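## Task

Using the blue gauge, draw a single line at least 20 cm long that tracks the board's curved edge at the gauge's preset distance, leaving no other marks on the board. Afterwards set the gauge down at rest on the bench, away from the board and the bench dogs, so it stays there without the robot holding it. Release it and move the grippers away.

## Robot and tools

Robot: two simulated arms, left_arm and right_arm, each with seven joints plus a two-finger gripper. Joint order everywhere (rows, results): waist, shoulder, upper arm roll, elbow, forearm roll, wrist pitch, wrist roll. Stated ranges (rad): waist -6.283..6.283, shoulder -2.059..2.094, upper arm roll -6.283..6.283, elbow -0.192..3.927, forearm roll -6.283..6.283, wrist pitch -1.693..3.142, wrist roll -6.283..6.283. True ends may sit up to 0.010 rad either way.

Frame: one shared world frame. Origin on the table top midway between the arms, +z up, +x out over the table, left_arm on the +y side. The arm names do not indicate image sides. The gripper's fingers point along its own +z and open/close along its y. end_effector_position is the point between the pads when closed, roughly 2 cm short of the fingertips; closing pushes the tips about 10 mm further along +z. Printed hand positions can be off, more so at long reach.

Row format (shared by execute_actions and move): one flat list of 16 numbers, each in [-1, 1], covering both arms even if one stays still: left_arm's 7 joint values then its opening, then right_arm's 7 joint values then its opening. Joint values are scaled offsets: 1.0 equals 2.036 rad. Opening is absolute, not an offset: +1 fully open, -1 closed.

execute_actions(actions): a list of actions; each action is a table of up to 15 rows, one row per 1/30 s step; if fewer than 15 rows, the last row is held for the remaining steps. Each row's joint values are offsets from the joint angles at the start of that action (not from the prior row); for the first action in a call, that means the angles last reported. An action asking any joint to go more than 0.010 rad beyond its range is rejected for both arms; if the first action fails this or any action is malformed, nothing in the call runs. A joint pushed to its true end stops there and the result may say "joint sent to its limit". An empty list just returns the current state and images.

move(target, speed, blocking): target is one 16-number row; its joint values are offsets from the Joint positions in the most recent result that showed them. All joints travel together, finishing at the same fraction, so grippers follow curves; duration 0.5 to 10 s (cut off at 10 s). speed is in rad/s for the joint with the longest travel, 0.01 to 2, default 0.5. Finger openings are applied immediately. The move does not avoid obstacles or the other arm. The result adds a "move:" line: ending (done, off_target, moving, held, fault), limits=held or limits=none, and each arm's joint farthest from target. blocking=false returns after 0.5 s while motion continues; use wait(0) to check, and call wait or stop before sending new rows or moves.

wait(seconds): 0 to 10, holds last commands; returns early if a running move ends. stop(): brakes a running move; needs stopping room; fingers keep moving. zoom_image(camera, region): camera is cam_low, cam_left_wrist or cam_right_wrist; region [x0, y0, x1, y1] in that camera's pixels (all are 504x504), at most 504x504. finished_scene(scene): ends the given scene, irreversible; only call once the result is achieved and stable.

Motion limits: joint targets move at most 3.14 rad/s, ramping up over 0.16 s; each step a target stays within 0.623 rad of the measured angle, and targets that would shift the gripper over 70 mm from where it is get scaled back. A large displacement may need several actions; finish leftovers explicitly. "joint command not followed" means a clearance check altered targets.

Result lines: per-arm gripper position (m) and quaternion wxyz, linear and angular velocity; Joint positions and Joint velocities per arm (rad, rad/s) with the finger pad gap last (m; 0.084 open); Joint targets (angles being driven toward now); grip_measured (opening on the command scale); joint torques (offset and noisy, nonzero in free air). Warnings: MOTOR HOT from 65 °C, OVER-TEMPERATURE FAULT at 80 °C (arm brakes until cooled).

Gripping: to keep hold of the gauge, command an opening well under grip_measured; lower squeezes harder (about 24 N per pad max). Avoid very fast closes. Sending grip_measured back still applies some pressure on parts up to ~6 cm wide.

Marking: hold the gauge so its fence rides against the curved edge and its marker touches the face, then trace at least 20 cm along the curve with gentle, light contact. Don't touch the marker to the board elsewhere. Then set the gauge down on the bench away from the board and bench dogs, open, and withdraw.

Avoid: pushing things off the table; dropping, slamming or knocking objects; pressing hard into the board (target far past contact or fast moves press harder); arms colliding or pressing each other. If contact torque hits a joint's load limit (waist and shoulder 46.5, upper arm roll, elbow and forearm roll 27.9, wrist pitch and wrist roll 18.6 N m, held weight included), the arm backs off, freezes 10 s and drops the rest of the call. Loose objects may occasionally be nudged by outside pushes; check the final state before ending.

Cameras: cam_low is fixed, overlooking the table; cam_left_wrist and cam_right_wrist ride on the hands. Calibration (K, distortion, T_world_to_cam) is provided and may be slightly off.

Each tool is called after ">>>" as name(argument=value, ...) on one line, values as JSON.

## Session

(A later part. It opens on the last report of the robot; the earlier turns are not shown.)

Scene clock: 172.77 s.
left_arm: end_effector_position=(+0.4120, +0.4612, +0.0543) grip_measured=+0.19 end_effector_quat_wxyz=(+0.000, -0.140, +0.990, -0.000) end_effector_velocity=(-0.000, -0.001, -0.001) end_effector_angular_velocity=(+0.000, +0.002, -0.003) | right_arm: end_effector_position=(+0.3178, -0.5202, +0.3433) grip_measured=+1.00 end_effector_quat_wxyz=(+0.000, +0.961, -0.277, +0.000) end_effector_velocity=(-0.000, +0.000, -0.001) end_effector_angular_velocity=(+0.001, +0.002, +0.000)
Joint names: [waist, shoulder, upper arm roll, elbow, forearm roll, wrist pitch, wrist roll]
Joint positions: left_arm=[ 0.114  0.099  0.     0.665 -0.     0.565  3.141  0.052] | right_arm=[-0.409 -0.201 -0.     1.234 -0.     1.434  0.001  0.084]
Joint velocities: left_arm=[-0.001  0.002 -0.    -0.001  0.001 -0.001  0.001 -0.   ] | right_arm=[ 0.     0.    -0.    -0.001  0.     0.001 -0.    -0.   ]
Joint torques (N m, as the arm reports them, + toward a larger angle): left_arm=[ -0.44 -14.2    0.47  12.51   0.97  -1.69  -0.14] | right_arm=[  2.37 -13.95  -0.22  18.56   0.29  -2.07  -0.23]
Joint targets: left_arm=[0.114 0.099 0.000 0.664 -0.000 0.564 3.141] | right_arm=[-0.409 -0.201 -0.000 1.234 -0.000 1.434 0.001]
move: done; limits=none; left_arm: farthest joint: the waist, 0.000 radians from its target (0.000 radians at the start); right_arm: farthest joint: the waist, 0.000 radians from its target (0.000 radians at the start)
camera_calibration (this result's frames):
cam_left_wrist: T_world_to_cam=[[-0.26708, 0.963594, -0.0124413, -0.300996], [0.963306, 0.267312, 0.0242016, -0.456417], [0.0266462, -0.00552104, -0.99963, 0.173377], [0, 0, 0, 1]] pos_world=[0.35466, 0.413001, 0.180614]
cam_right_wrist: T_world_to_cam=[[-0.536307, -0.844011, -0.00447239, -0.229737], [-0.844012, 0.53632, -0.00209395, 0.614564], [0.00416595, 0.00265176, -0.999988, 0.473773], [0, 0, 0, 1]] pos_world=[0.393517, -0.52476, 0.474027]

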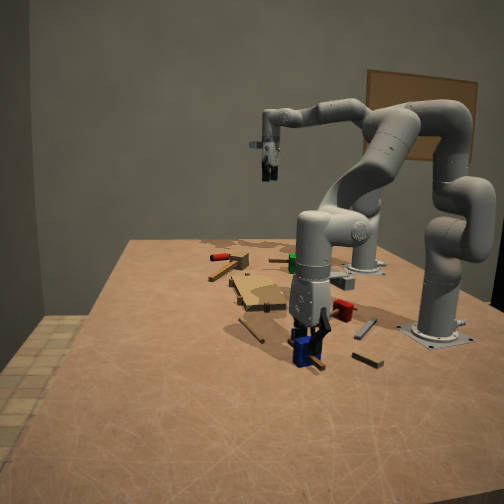

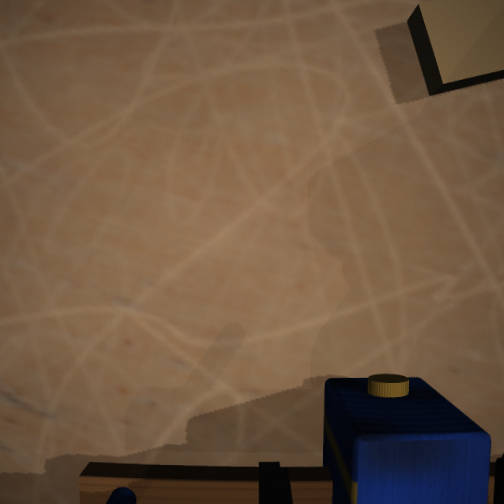

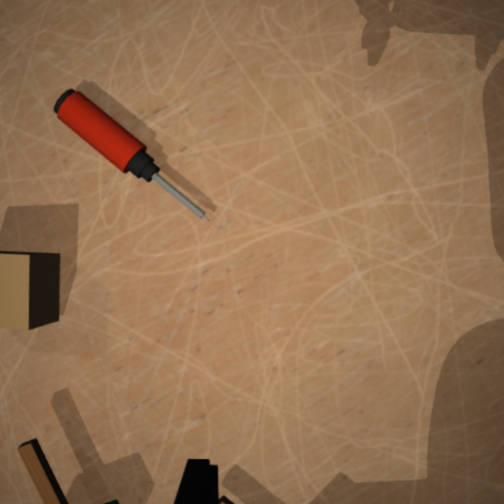

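>>> execute_actions(actions=[[[0,0,0,0,0,0,0,-0.25,0,0,0,0,0,0,0,1]],[[0,0,0,0,0,0,0,-1,0,0,0,0,0,0,0,1]]])

>>> move(target=[0,-0.079,0,0.0551,0,0.1346,0,-1,0,0,0,0,0,0,0,1], speed=0.3)

>>> move(target=[-0.4412,0,0,0,0,0,-0.9926,-1,0,0,0,0,0,0,0,1], speed=1.0)

>>> zoom_image(camera="cam_low", region=[240, 240, 330, 320])

Scene clock: 184.07 s.
left_arm: end_effector_position=(+0.4120, +0.4612, +0.0543) grip_measured=-0.33 end_effector_quat_wxyz=(+0.000, -0.140, +0.990, -0.000) end_effector_velocity=(+0.000, +0.000, -0.000) end_effector_angular_velocity=(-0.000, -0.000, +0.002) | right_arm: end_effector_position=(+0.3178, -0.5202, +0.3433) grip_measured=+1.00 end_effector_quat_wxyz=(+0.000, +0.961, -0.277, +0.000) end_effector_velocity=(-0.000, -0.000, -0.000) end_effector_angular_velocity=(-0.000, -0.000, -0.000)
Joint names: [waist, shoulder, upper arm roll, elbow, forearm roll, wrist pitch, wrist roll]
Joint positions: left_arm=[ 0.114  0.099  0.     0.665 -0.     0.565  3.141  0.03 ] | right_arm=[-0.409 -0.201 -0.     1.234 -0.     1.434  0.001  0.084]
Joint velocities: left_arm=[ 0.001  0.    -0.     0.    -0.001 -0.    -0.001 -0.   ] | right_arm=[-0.    -0.     0.    -0.001 -0.    -0.001 -0.     0.   ]
Joint torques (N m, as the arm reports them, + toward a larger angle): left_arm=[ -0.12 -13.96   0.29  12.58   0.82  -1.68  -0.02] | right_arm=[  2.54 -14.03  -0.39  18.47   0.3   -1.96  -0.22]
Joint targets: left_arm=[0.114 0.099 0.000 0.665 -0.000 0.565 3.141] | right_arm=[-0.409 -0.201 -0.000 1.234 -0.000 1.434 0.001]
camera_calibration (this result's frames):
cam_left_wrist: T_world_to_cam=[[-0.267106, 0.963587, -0.0124376, -0.300994], [0.963297, 0.267338, 0.0242525, -0.456447], [0.0266945, -0.00550315, -0.999628, 0.173364], [0, 0, 0, 1]] pos_world=[0.354669, 0.413014, 0.180626]
cam_right_wrist: T_world_to_cam=[[-0.536308, -0.844011, -0.00447237, -0.229737], [-0.844012, 0.53632, -0.00209398, 0.614564], [0.00416597, 0.00265172, -0.999988, 0.473773], [0, 0, 0, 1]] pos_world=[0.393517, -0.52476, 0.474027]

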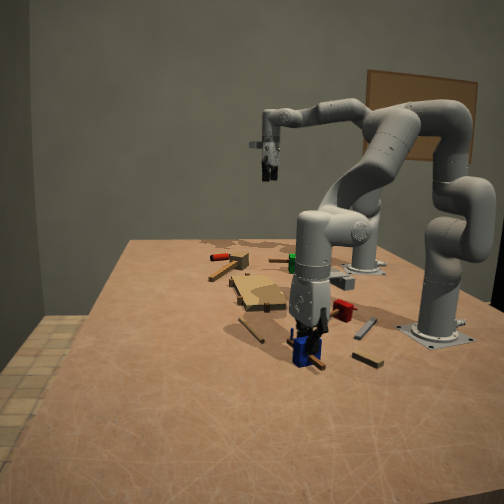

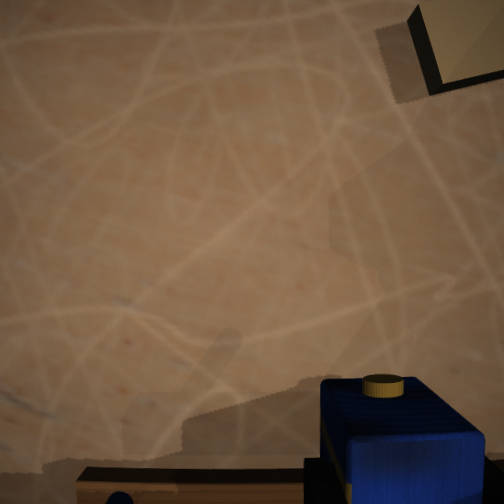

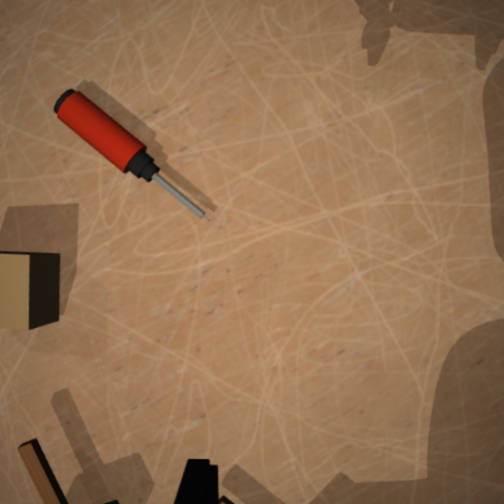

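Scene clock: 185.50 s.
left_arm: end_effector_position=(+0.4219, +0.4640, +0.1396) grip_measured=-0.33 end_effector_quat_wxyz=(-0.000, -0.140, +0.990, -0.000) end_effector_velocity=(+0.002, +0.000, +0.002) end_effector_angular_velocity=(+0.002, -0.006, +0.000) | right_arm: end_effector_position=(+0.3178, -0.5202, +0.3433) grip_measured=+1.00 end_effector_quat_wxyz=(+0.000, +0.961, -0.277, +0.000) end_effector_velocity=(-0.000, -0.000, +0.001) end_effector_angular_velocity=(-0.001, -0.002, -0.001)
Joint names: [waist, shoulder, upper arm roll, elbow, forearm roll, wrist pitch, wrist roll]
Joint positions: left_arm=[ 0.114 -0.061  0.     0.777 -0.     0.838  3.141  0.03 ] | right_arm=[-0.409 -0.201 -0.     1.234 -0.     1.434  0.001  0.084]
Joint velocities: left_arm=[-0.    -0.003 -0.     0.003  0.    -0.    -0.    -0.   ] | right_arm=[-0.001 -0.002  0.     0.     0.     0.    -0.     0.   ]
Joint torques (N m, as the arm reports them, + toward a larger angle): left_arm=[  0.02 -13.08   0.73  15.04   0.97  -1.69   0.  ] | right_arm=[  2.48 -13.84  -0.15  18.55   0.3   -2.09  -0.2 ]
Joint targets: left_arm=[0.114 -0.062 0.000 0.777 -0.000 0.839 3.141] | right_arm=[-0.409 -0.201 -0.000 1.234 -0.000 1.434 0.001]
move: done; limits=none; left_arm: farthest joint: the elbow, 0.001 radians from its target (0.112 radians at the start); right_arm: farthest joint: the waist, 0.000 radians from its target (0.000 radians at the start)
camera_calibration (this result's frames):
cam_left_wrist: T_world_to_cam=[[-0.26707, 0.963595, -0.0125702, -0.300005], [0.963347, 0.267297, 0.0226976, -0.468537], [0.0252313, -0.00604762, -0.999663, 0.259218], [0, 0, 0, 1]] pos_world=[0.364701, 0.415889, 0.265994]
cam_right_wrist: T_world_to_cam=[[-0.536308, -0.844011, -0.0044724, -0.229737], [-0.844012, 0.53632, -0.00209389, 0.614564], [0.0041659, 0.00265179, -0.999988, 0.473773], [0, 0, 0, 1]] pos_world=[0.393517, -0.52476, 0.474027]

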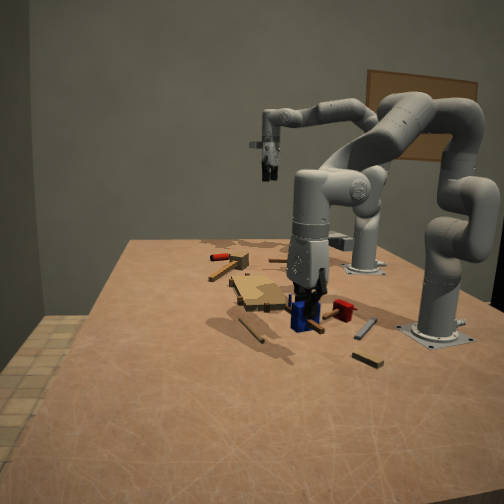

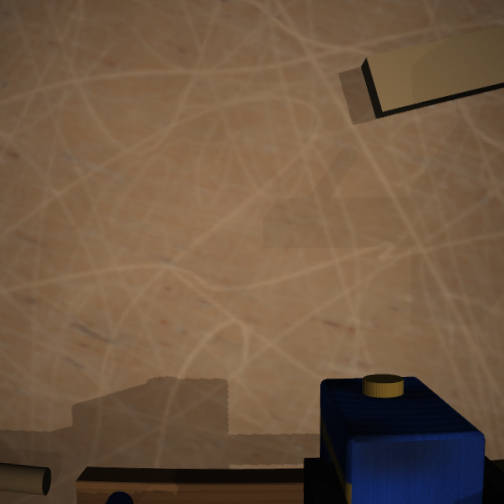

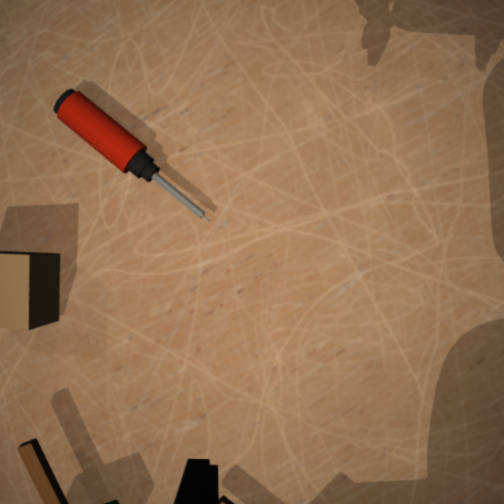

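Scene clock: 188.23 s.
left_arm: end_effector_position=(+0.3611, +0.1076, +0.1396) grip_measured=-0.33 end_effector_quat_wxyz=(-0.000, -0.646, +0.764, +0.000) end_effector_velocity=(-0.001, -0.002, -0.000) end_effector_angular_velocity=(-0.000, +0.001, -0.002) | right_arm: end_effector_position=(+0.3178, -0.5202, +0.3433) grip_measured=+1.00 end_effector_quat_wxyz=(+0.000, +0.961, -0.277, +0.000) end_effector_velocity=(+0.000, +0.000, +0.000) end_effector_angular_velocity=(-0.000, +0.000, +0.001)
Joint names: [waist, shoulder, upper arm roll, elbow, forearm roll, wrist pitch, wrist roll]
Joint positions: left_arm=[-0.784 -0.061  0.     0.777 -0.     0.838  1.121  0.03 ] | right_arm=[-0.409 -0.201 -0.     1.234 -0.     1.434  0.001  0.084]
Joint velocities: left_arm=[-0.003  0.001 -0.002  0.    -0.002  0.    -0.002 -0.   ] | right_arm=[ 0.001  0.001  0.     0.002 -0.     0.001  0.     0.   ]
Joint torques (N m, as the arm reports them, + toward a larger angle): left_arm=[ -0.3  -13.08   0.59  14.78   0.9   -1.85  -0.22] | right_arm=[  2.67 -14.01  -0.24  18.45   0.21  -2.06  -0.27]
Joint targets: left_arm=[-0.785 -0.061 0.000 0.777 -0.000 0.838 1.121] | right_arm=[-0.409 -0.201 -0.000 1.234 -0.000 1.434 0.001]
move: done; limits=none; left_arm: farthest joint: the wrist roll, 0.001 radians from its target (2.021 radians at the start); right_arm: farthest joint: the waist, 0.000 radians from its target (0.000 radians at the start)
camera_calibration (this result's frames):
cam_left_wrist: T_world_to_cam=[[-0.984198, 0.17669, -0.0115984, 0.37073], [0.176388, 0.984046, 0.0232723, -0.107733], [0.0155253, 0.0208587, -0.999662, 0.259203], [0, 0, 0, 1]] pos_world=[0.37985, 0.0351033, 0.265922]
cam_right_wrist: T_world_to_cam=[[-0.536308, -0.844011, -0.00447248, -0.229737], [-0.844012, 0.53632, -0.00209345, 0.614564], [0.00416558, 0.00265209, -0.999988, 0.473773], [0, 0, 0, 1]] pos_world=[0.393517, -0.52476, 0.474027]

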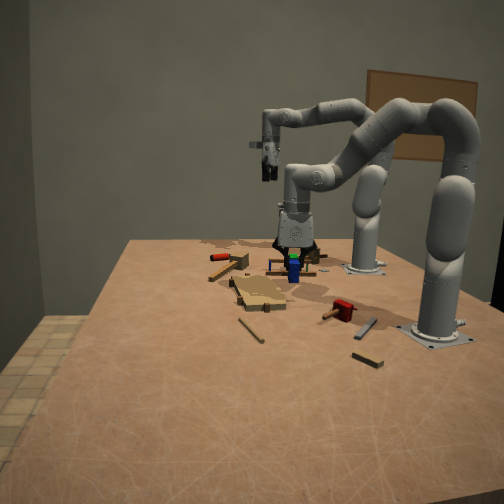

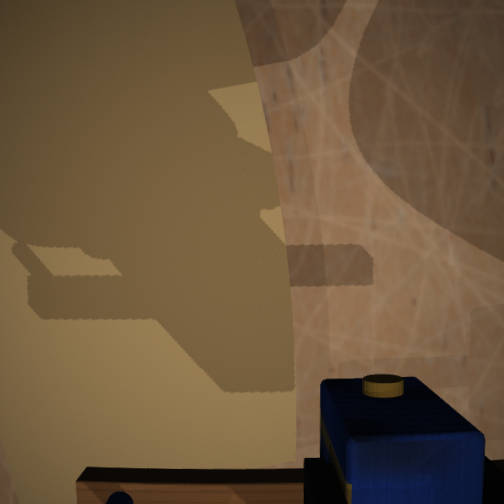

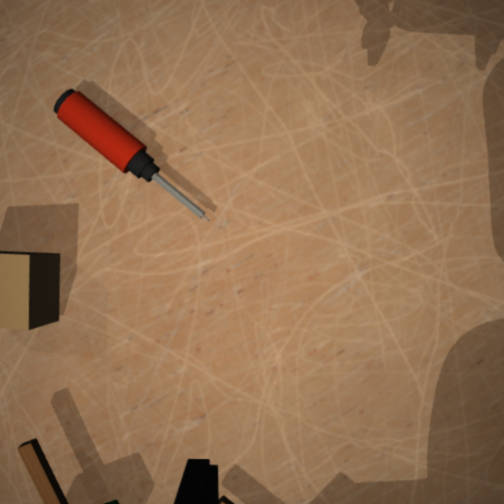

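Region (240, 240, 330, 320) of cam_low's 504x504 image, scaled by 5.600, with more detail than that image has.

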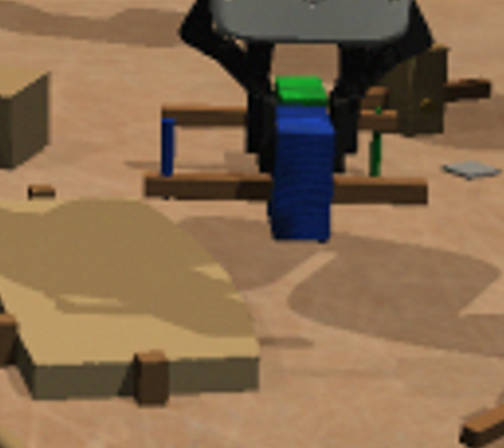

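>>> move(target=[-0.0068,0.0762,0,-0.0337,0,-0.110,-0.0068,-1,0,0,0,0,0,0,0,1], speed=0.15)

>>> zoom_image(camera="cam_low", region=[255, 270, 325, 320])

Scene clock: 201.47 s.
left_arm: end_effector_position=(+0.3576, +0.1031, +0.0672) grip_measured=-0.33 end_effector_quat_wxyz=(-0.000, -0.646, +0.764, -0.000) end_effector_velocity=(-0.001, +0.000, -0.001) end_effector_angular_velocity=(+0.001, +0.002, +0.000) | right_arm: end_effector_position=(+0.3178, -0.5202, +0.3433) grip_measured=+1.00 end_effector_quat_wxyz=(+0.000, +0.961, -0.277, +0.000) end_effector_velocity=(+0.000, +0.000, +0.000) end_effector_angular_velocity=(-0.000, -0.000, +0.000)
Joint names: [waist, shoulder, upper arm roll, elbow, forearm roll, wrist pitch, wrist roll]
Joint positions: left_arm=[-0.798  0.094  0.     0.708 -0.     0.615  1.107  0.03 ] | right_arm=[-0.409 -0.201 -0.     1.234 -0.     1.434  0.001  0.084]
Joint velocities: left_arm=[ 0.001  0.002 -0.001 -0.001 -0.001 -0.002 -0.    -0.   ] | right_arm=[ 0.001  0.    -0.     0.    -0.    -0.     0.    -0.   ]
Joint torques (N m, as the arm reports them, + toward a larger angle): left_arm=[ -0.38 -14.84   0.43  13.6    0.62  -1.81  -0.04] | right_arm=[  2.23 -13.96  -0.24  18.58   0.27  -1.98  -0.26]
Joint targets: left_arm=[-0.798 0.094 0.000 0.708 -0.000 0.615 1.107] | right_arm=[-0.409 -0.201 -0.000 1.234 -0.000 1.434 0.001]
move: done; limits=none; left_arm: farthest joint: the shoulder, 0.001 radians from its target (0.155 radians at the start); right_arm: farthest joint: the waist, 0.000 radians from its target (0.000 radians at the start)
camera_calibration (this result's frames):
cam_left_wrist: T_world_to_cam=[[-0.984204, 0.17662, -0.0121646, 0.367235], [0.176309, 0.984063, 0.0231526, -0.100964], [0.01606, 0.0206421, -0.999658, 0.186832], [0, 0, 0, 1]] pos_world=[0.376234, 0.0306371, 0.193573]
cam_right_wrist: T_world_to_cam=[[-0.536308, -0.844011, -0.00447247, -0.229737], [-0.844012, 0.53632, -0.00209327, 0.614564], [0.00416542, 0.00265218, -0.999988, 0.473773], [0, 0, 0, 1]] pos_world=[0.393516, -0.52476, 0.474026]

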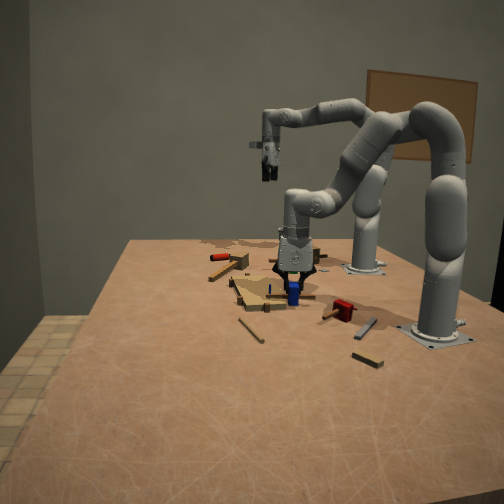

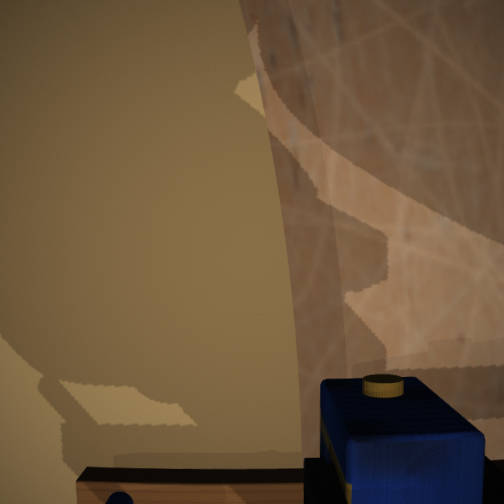

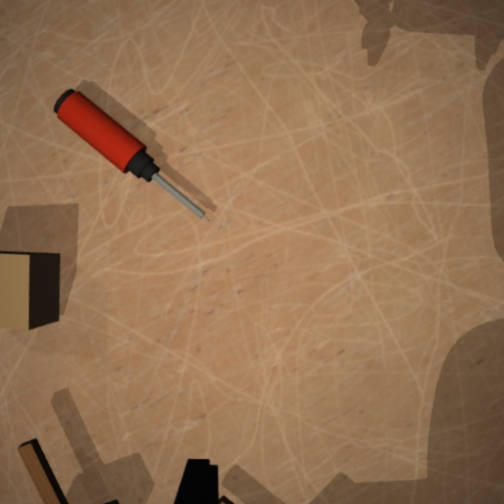

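Region (255, 270, 325, 320) of cam_low's 504x504 image, scaled by 7.200, with more detail than that image has; it fills the top 360 rows of this view, and the rest is white.

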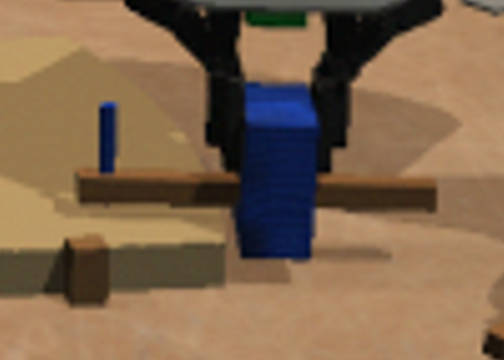

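>>> move(target=[0.00343,0.00799,0,0.01043,0,0.00244,0.00343,-1,0,0,0,0,0,0,0,1], speed=0.02)

Scene clock: 210.23 s.
left_arm: end_effector_position=(+0.3634, +0.1022, +0.0669) grip_measured=-0.33 end_effector_quat_wxyz=(-0.000, -0.645, +0.764, +0.001) end_effector_velocity=(+0.000, -0.001, +0.000) end_effector_angular_velocity=(-0.000, +0.001, -0.001) | right_arm: end_effector_position=(+0.3178, -0.5202, +0.3433) grip_measured=+1.00 end_effector_quat_wxyz=(+0.000, +0.961, -0.277, +0.000) end_effector_velocity=(-0.000, -0.000, -0.001) end_effector_angular_velocity=(+0.001, +0.002, -0.000)
Joint names: [waist, shoulder, upper arm roll, elbow, forearm roll, wrist pitch, wrist roll]
Joint positions: left_arm=[-0.791  0.11   0.     0.728 -0.     0.62   1.114  0.03 ] | right_arm=[-0.409 -0.201 -0.     1.234 -0.     1.434  0.001  0.084]
Joint velocities: left_arm=[-0.001  0.002 -0.001  0.003 -0.001  0.001  0.     0.   ] | right_arm=[-0.001  0.001  0.    -0.002 -0.    -0.    -0.     0.   ]
Joint torques (N m, as the arm reports them, + toward a larger angle): left_arm=[  1.   -14.99   0.9   14.43   1.17  -2.53  -0.28] | right_arm=[  2.56 -13.94  -0.15  18.48   0.3   -2.01  -0.16]
Joint targets: left_arm=[-0.791 0.110 0.000 0.729 -0.000 0.620 1.114] | right_arm=[-0.409 -0.201 -0.000 1.234 -0.000 1.434 0.001]
move: done; limits=none; left_arm: farthest joint: the shoulder, 0.001 radians from its target (0.016 radians at the start); right_arm: farthest joint: the waist, 0.000 radians from its target (0.000 radians at the start)
camera_calibration (this result's frames):
cam_left_wrist: T_world_to_cam=[[-0.984136, 0.17708, -0.0108879, 0.372945], [0.176787, 0.983965, 0.0236575, -0.101241], [0.0149026, 0.0213574, -0.999661, 0.186769], [0, 0, 0, 1]] pos_world=[0.382144, 0.0295875, 0.193161]
cam_right_wrist: T_world_to_cam=[[-0.536308, -0.844011, -0.00447243, -0.229737], [-0.844012, 0.53632, -0.00209336, 0.614564], [0.00416547, 0.0026521, -0.999988, 0.473773], [0, 0, 0, 1]] pos_world=[0.393516, -0.52476, 0.474027]

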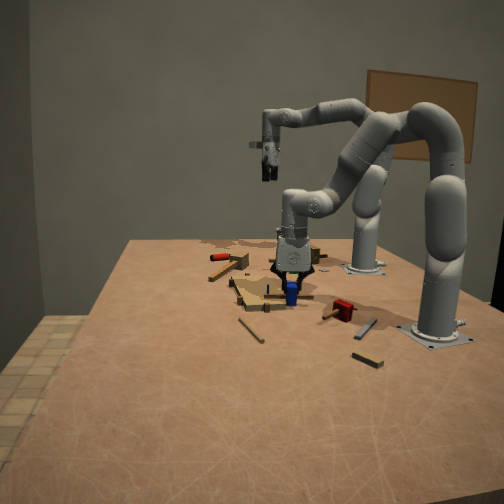

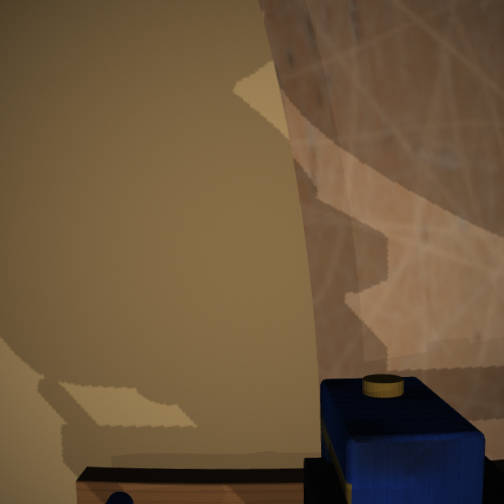

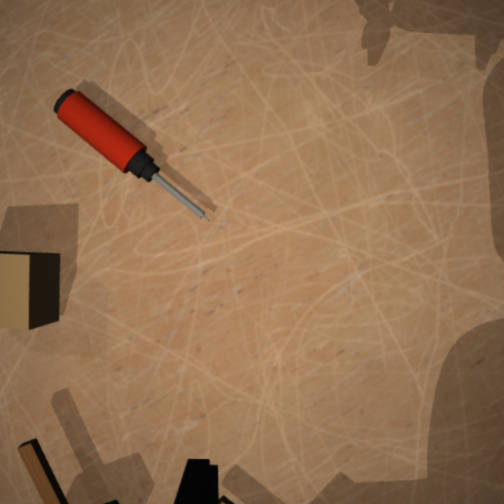

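>>> move(target=[0.0005,0.0058,0,0.0002,0,-0.0063,-0.0069,-1,0,0,0,0,0,0,0,1], speed=0.02)

>>> zoom_image(camera="cam_low", region=[255, 275, 315, 320])

Scene clock: 216.53 s.
left_arm: end_effector_position=(+0.3642, +0.1019, +0.0629) grip_measured=-0.33 end_effector_quat_wxyz=(-0.000, -0.651, +0.759, +0.000) end_effector_velocity=(+0.000, +0.000, -0.000) end_effector_angular_velocity=(+0.001, -0.001, -0.000) | right_arm: end_effector_position=(+0.3178, -0.5202, +0.3433) grip_measured=+1.00 end_effector_quat_wxyz=(+0.000, +0.961, -0.277, +0.000) end_effector_velocity=(-0.000, -0.000, -0.000) end_effector_angular_velocity=(+0.000, -0.000, -0.000)
Joint names: [waist, shoulder, upper arm roll, elbow, forearm roll, wrist pitch, wrist roll]
Joint positions: left_arm=[-0.791  0.121 -0.     0.728 -0.     0.608  1.1    0.03 ] | right_arm=[-0.409 -0.201 -0.     1.234 -0.     1.434  0.001  0.084]
Joint velocities: left_arm=[ 0.001  0.    -0.001 -0.     0.003  0.    -0.002  0.   ] | right_arm=[-0.    -0.001  0.    -0.002  0.    -0.001 -0.     0.   ]
Joint torques (N m, as the arm reports them, + toward a larger angle): left_arm=[  3.63 -15.28   3.03  17.86   1.55  -5.11  -0.18] | right_arm=[  2.58 -14.11  -0.24  18.47   0.29  -2.    -0.17]
Joint targets: left_arm=[-0.790 0.121 0.000 0.729 -0.000 0.607 1.100] | right_arm=[-0.409 -0.201 -0.000 1.234 -0.000 1.434 0.001]
move: done; limits=none; left_arm: farthest joint: the waist, 0.001 radians from its target (0.001 radians at the start); right_arm: farthest joint: the waist, 0.000 radians from its target (0.000 radians at the start)
camera_calibration (this result's frames):
cam_left_wrist: T_world_to_cam=[[-0.986591, 0.1628, -0.0115993, 0.376131], [0.1625, 0.986434, 0.0232916, -0.0960691], [0.0152338, 0.0210944, -0.999661, 0.18273], [0, 0, 0, 1]] pos_world=[0.383915, 0.0296771, 0.189269]
cam_right_wrist: T_world_to_cam=[[-0.536308, -0.844011, -0.00447247, -0.229737], [-0.844012, 0.53632, -0.00209335, 0.614564], [0.00416548, 0.00265214, -0.999988, 0.473773], [0, 0, 0, 1]] pos_world=[0.393517, -0.52476, 0.474027]

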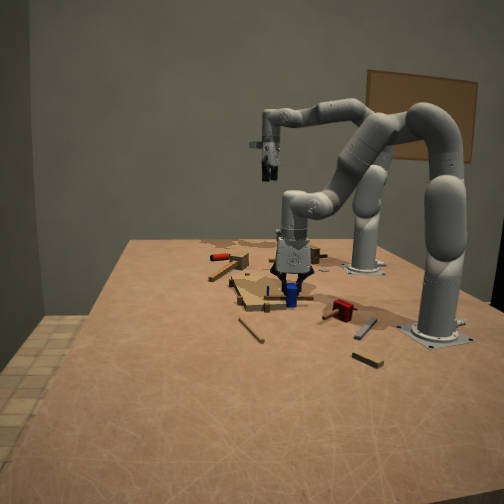

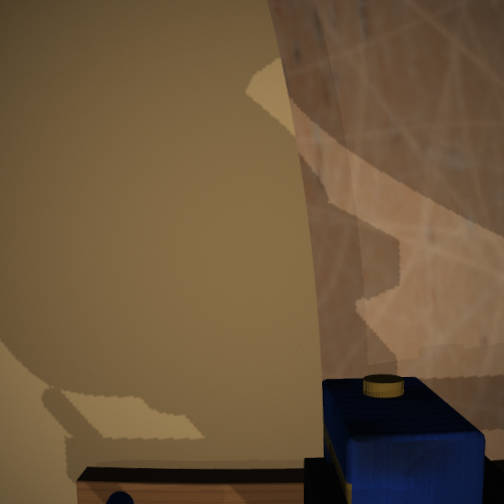

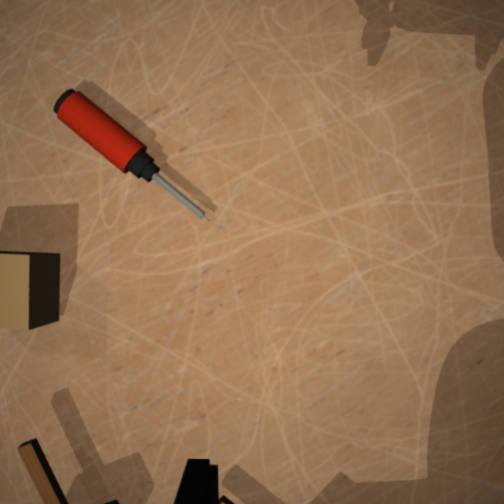

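Region (255, 275, 315, 320) of cam_low's 504x504 image, scaled by 8.400, with more detail than that image has; it fills the top 378 rows of this view, and the rest is white.

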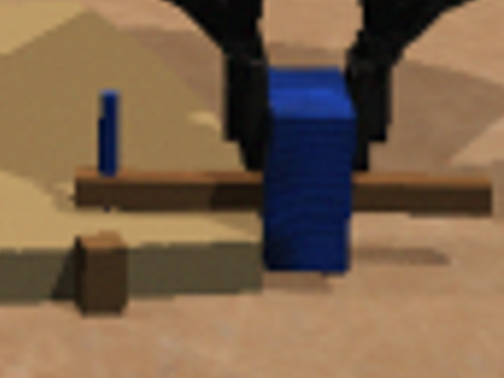

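>>> move(target=[-0.0001,0.0022,0,-0.0008,0,-0.0031,0,-1,0,0,0,0,0,0,0,1], speed=0.01)

>>> zoom_image(camera="cam_low", region=[255, 275, 315, 320])

Scene clock: 219.93 s.
left_arm: end_effector_position=(+0.3640, +0.1016, +0.0616) grip_measured=-0.33 end_effector_quat_wxyz=(-0.000, -0.651, +0.759, +0.000) end_effector_velocity=(-0.000, -0.000, -0.001) end_effector_angular_velocity=(+0.002, +0.000, -0.003) | right_arm: end_effector_position=(+0.3178, -0.5202, +0.3433) grip_measured=+1.00 end_effector_quat_wxyz=(+0.000, +0.961, -0.277, +0.000) end_effector_velocity=(+0.000, -0.000, +0.001) end_effector_angular_velocity=(-0.000, -0.001, -0.000)
Joint names: [waist, shoulder, upper arm roll, elbow, forearm roll, wrist pitch, wrist roll]
Joint positions: left_arm=[-0.791  0.124 -0.     0.728 -0.001  0.603  1.1    0.03 ] | right_arm=[-0.409 -0.201 -0.     1.234 -0.     1.434  0.001  0.084]
Joint velocities: left_arm=[ 0.     0.003 -0.001  0.001  0.002 -0.001  0.    -0.   ] | right_arm=[ 0.    -0.    -0.     0.002  0.     0.001  0.    -0.   ]
Joint torques (N m, as the arm reports them, + toward a larger angle): left_arm=[ 5.73 -9.66  4.85 18.08  1.88 -7.28 -0.25] | right_arm=[  2.51 -14.05  -0.27  18.43   0.23  -2.05  -0.2 ]
Joint targets: left_arm=[-0.791 0.126 -0.000 0.727 -0.000 0.602 1.100] | right_arm=[-0.409 -0.201 -0.000 1.234 -0.000 1.434 0.001]
move: done; limits=none; left_arm: farthest joint: the wrist pitch, 0.002 radians from its target (0.006 radians at the start); right_arm: farthest joint: the waist, 0.000 radians from its target (0.000 radians at the start)
camera_calibration (this result's frames):
cam_left_wrist: T_world_to_cam=[[-0.986497, 0.163347, -0.0118928, 0.375917], [0.163045, 0.986349, 0.0230483, -0.0959262], [0.0154953, 0.020798, -0.999664, 0.181338], [0, 0, 0, 1]] pos_world=[0.383671, 0.0294402, 0.187959]
cam_right_wrist: T_world_to_cam=[[-0.536308, -0.844011, -0.00447249, -0.229737], [-0.844012, 0.53632, -0.00209325, 0.614564], [0.00416541, 0.00265221, -0.999988, 0.473773], [0, 0, 0, 1]] pos_world=[0.393517, -0.52476, 0.474026]

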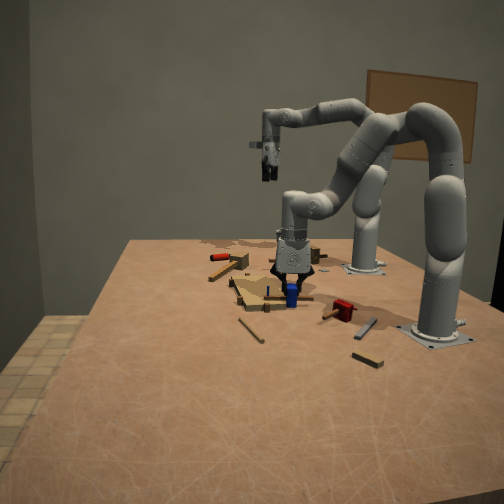

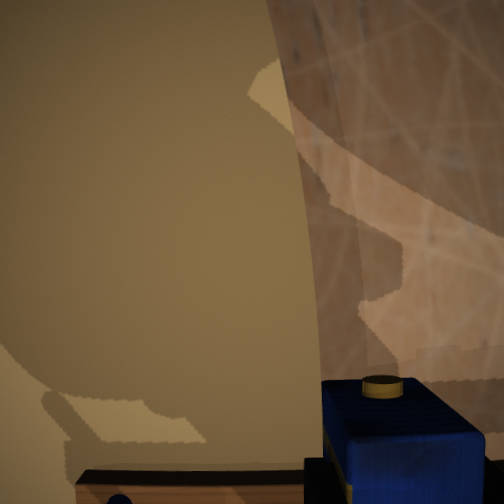

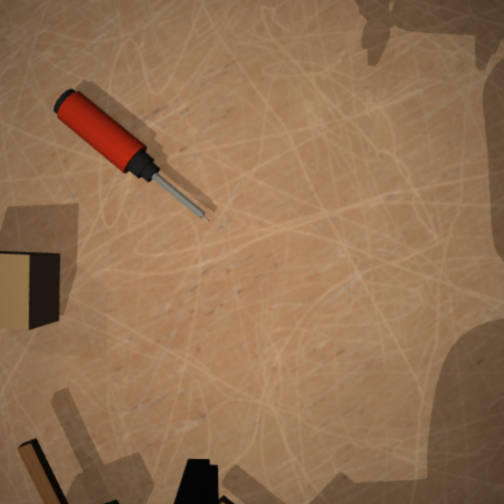

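Region (255, 275, 315, 320) of cam_low's 504x504 image, scaled by 8.400, with more detail than that image has; it fills the top 378 rows of this view, and the rest is white.

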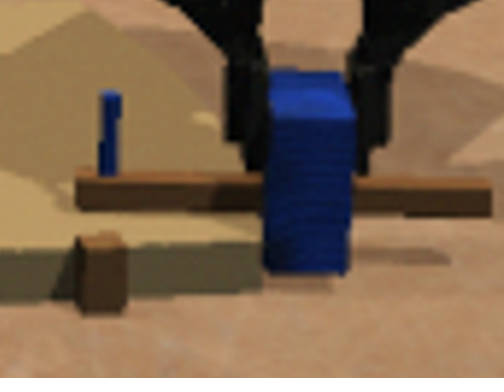

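>>> execute_actions(actions=[[[-0.0003,-0.0007,0,-0.001,0,-0.0002,0,-1,0,0,0,0,0,0,0,1]],[[0,0,0,0,0,0,0,-1,0,0,0,0,0,0,0,1]]])

>>> zoom_image(camera="cam_low", region=[255, 275, 315, 320])

Scene clock: 224.47 s.
left_arm: end_effector_position=(+0.3636, +0.1021, +0.0610) grip_measured=-0.33 end_effector_quat_wxyz=(-0.000, -0.651, +0.759, +0.000) end_effector_velocity=(-0.000, -0.000, -0.001) end_effector_angular_velocity=(+0.001, +0.001, -0.001) | right_arm: end_effector_position=(+0.3178, -0.5202, +0.3433) grip_measured=+1.00 end_effector_quat_wxyz=(+0.000, +0.961, -0.277, +0.000) end_effector_velocity=(+0.001, -0.000, +0.000) end_effector_angular_velocity=(-0.001, -0.002, +0.000)
Joint names: [waist, shoulder, upper arm roll, elbow, forearm roll, wrist pitch, wrist roll]
Joint positions: left_arm=[-0.791  0.124  0.     0.726 -0.     0.602  1.1    0.03 ] | right_arm=[-0.409 -0.201 -0.     1.234 -0.     1.434  0.001  0.084]
Joint velocities: left_arm=[-0.     0.001 -0.001 -0.     0.001 -0.    -0.    -0.   ] | right_arm=[ 0.     0.    -0.     0.001 -0.    -0.001 -0.    -0.   ]
Joint torques (N m, as the arm reports them, + toward a larger angle): left_arm=[  6.13 -12.6    5.2   16.24   2.15  -4.98  -0.04] | right_arm=[  2.53 -14.01  -0.14  18.48   0.27  -1.98  -0.21]
Joint targets: left_arm=[-0.791 0.124 -0.000 0.725 -0.000 0.602 1.100] | right_arm=[-0.409 -0.201 -0.000 1.234 -0.000 1.434 0.001]
camera_calibration (this result's frames):
cam_left_wrist: T_world_to_cam=[[-0.986506, 0.163317, -0.0115786, 0.375411], [0.163016, 0.986347, 0.0233509, -0.0962708], [0.0152341, 0.0211484, -0.99966, 0.180858], [0, 0, 0, 1]] pos_world=[0.383284, 0.0298207, 0.187391]
cam_right_wrist: T_world_to_cam=[[-0.536307, -0.844011, -0.00447244, -0.229737], [-0.844012, 0.536319, -0.00209302, 0.614564], [0.00416519, 0.00265229, -0.999988, 0.473773], [0, 0, 0, 1]] pos_world=[0.393517, -0.52476, 0.474026]

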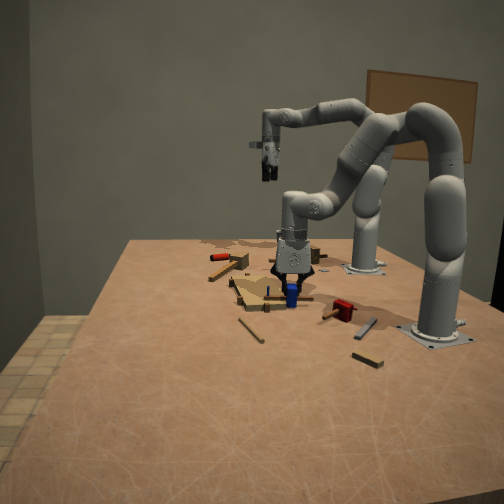

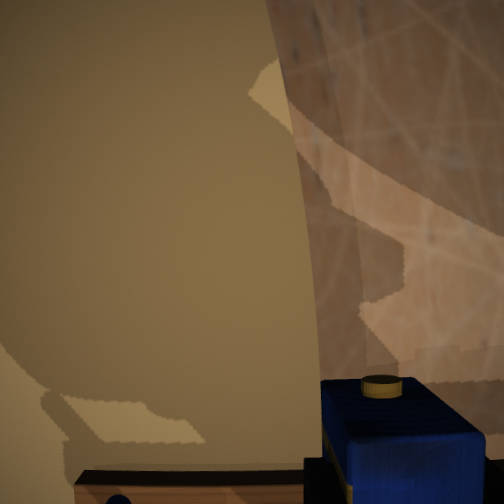

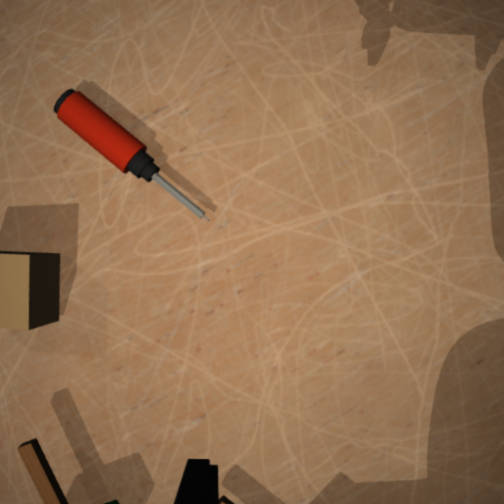

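Region (255, 275, 315, 320) of cam_low's 504x504 image, scaled by 8.400, with more detail than that image has; it fills the top 378 rows of this view, and the rest is white.

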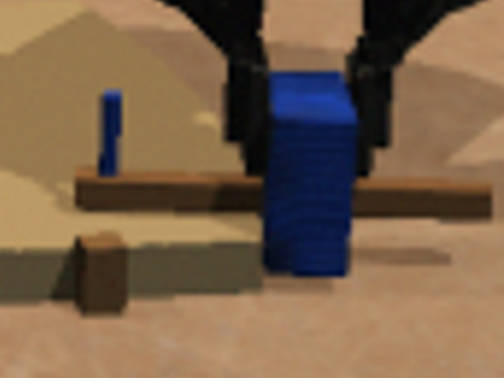

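>>> move(target=[-0.01528,0.00812,0,0.01289,0,0.00476,-0.02755,-1,0,0,0,0,0,0,0,1], speed=0.04)

>>> zoom_image(camera="cam_low", region=[255, 275, 315, 320])

Scene clock: 233.00 s.
left_arm: end_effector_position=(+0.3615, +0.0872, +0.0622) grip_measured=-0.33 end_effector_quat_wxyz=(-0.000, -0.660, +0.751, +0.000) end_effector_velocity=(+0.000, +0.000, -0.000) end_effector_angular_velocity=(+0.000, +0.000, +0.003) | right_arm: end_effector_position=(+0.3178, -0.5202, +0.3433) grip_measured=+1.00 end_effector_quat_wxyz=(+0.000, +0.961, -0.277, +0.000) end_effector_velocity=(-0.000, +0.001, -0.000) end_effector_angular_velocity=(+0.001, +0.001, +0.001)
Joint names: [waist, shoulder, upper arm roll, elbow, forearm roll, wrist pitch, wrist roll]
Joint positions: left_arm=[-0.822  0.141  0.     0.752 -0.     0.611  1.044  0.03 ] | right_arm=[-0.409 -0.201 -0.     1.234 -0.     1.434  0.001  0.084]
Joint velocities: left_arm=[-0.001  0.001  0.002  0.    -0.    -0.    -0.002 -0.   ] | right_arm=[ 0.001  0.     0.    -0.     0.     0.001 -0.    -0.   ]
Joint torques (N m, as the arm reports them, + toward a larger angle): left_arm=[  0.47 -17.14   0.96  17.25   1.07  -3.92  -0.08] | right_arm=[  2.13 -13.94  -0.18  18.41   0.31  -2.1   -0.18]
Joint targets: left_arm=[-0.822 0.141 0.000 0.752 -0.000 0.611 1.044] | right_arm=[-0.409 -0.201 -0.000 1.234 -0.000 1.434 0.001]
move: done; limits=none; left_arm: farthest joint: the wrist pitch, 0.001 radians from its target (0.010 radians at the start); right_arm: farthest joint: the waist, 0.000 radians from its target (0.000 radians at the start)
camera_calibration (this result's frames):
cam_left_wrist: T_world_to_cam=[[-0.990265, 0.138671, -0.012105, 0.379311], [0.138367, 0.990112, 0.0230955, -0.0726948], [0.015188, 0.0211957, -0.99966, 0.182357], [0, 0, 0, 1]] pos_world=[0.382907, 0.0155114, 0.188566]
cam_right_wrist: T_world_to_cam=[[-0.536307, -0.844011, -0.00447234, -0.229737], [-0.844013, 0.536319, -0.0020929, 0.614564], [0.00416503, 0.00265228, -0.999988, 0.473773], [0, 0, 0, 1]] pos_world=[0.393517, -0.52476, 0.474026]

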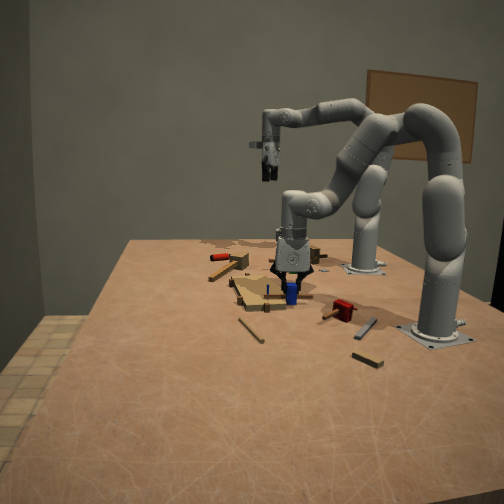

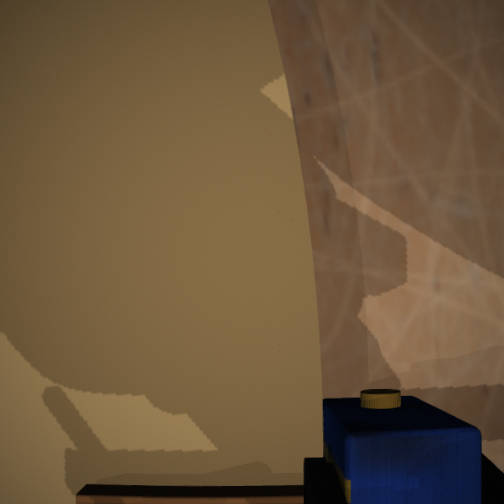

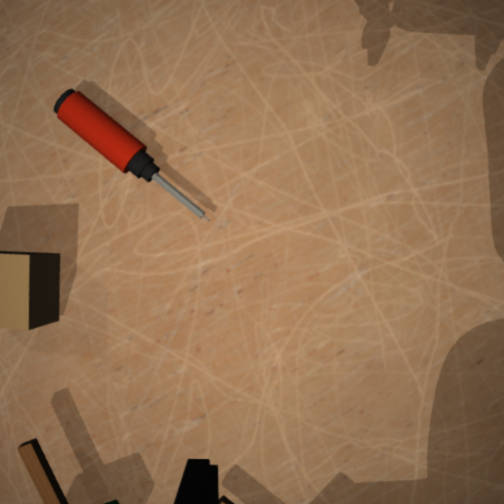

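Region (255, 275, 315, 320) of cam_low's 504x504 image, scaled by 8.400, with more detail than that image has; it fills the top 378 rows of this view, and the rest is white.

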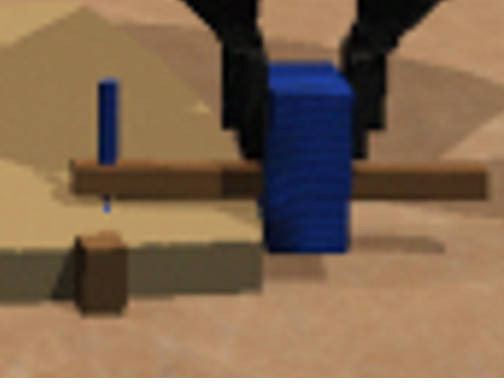

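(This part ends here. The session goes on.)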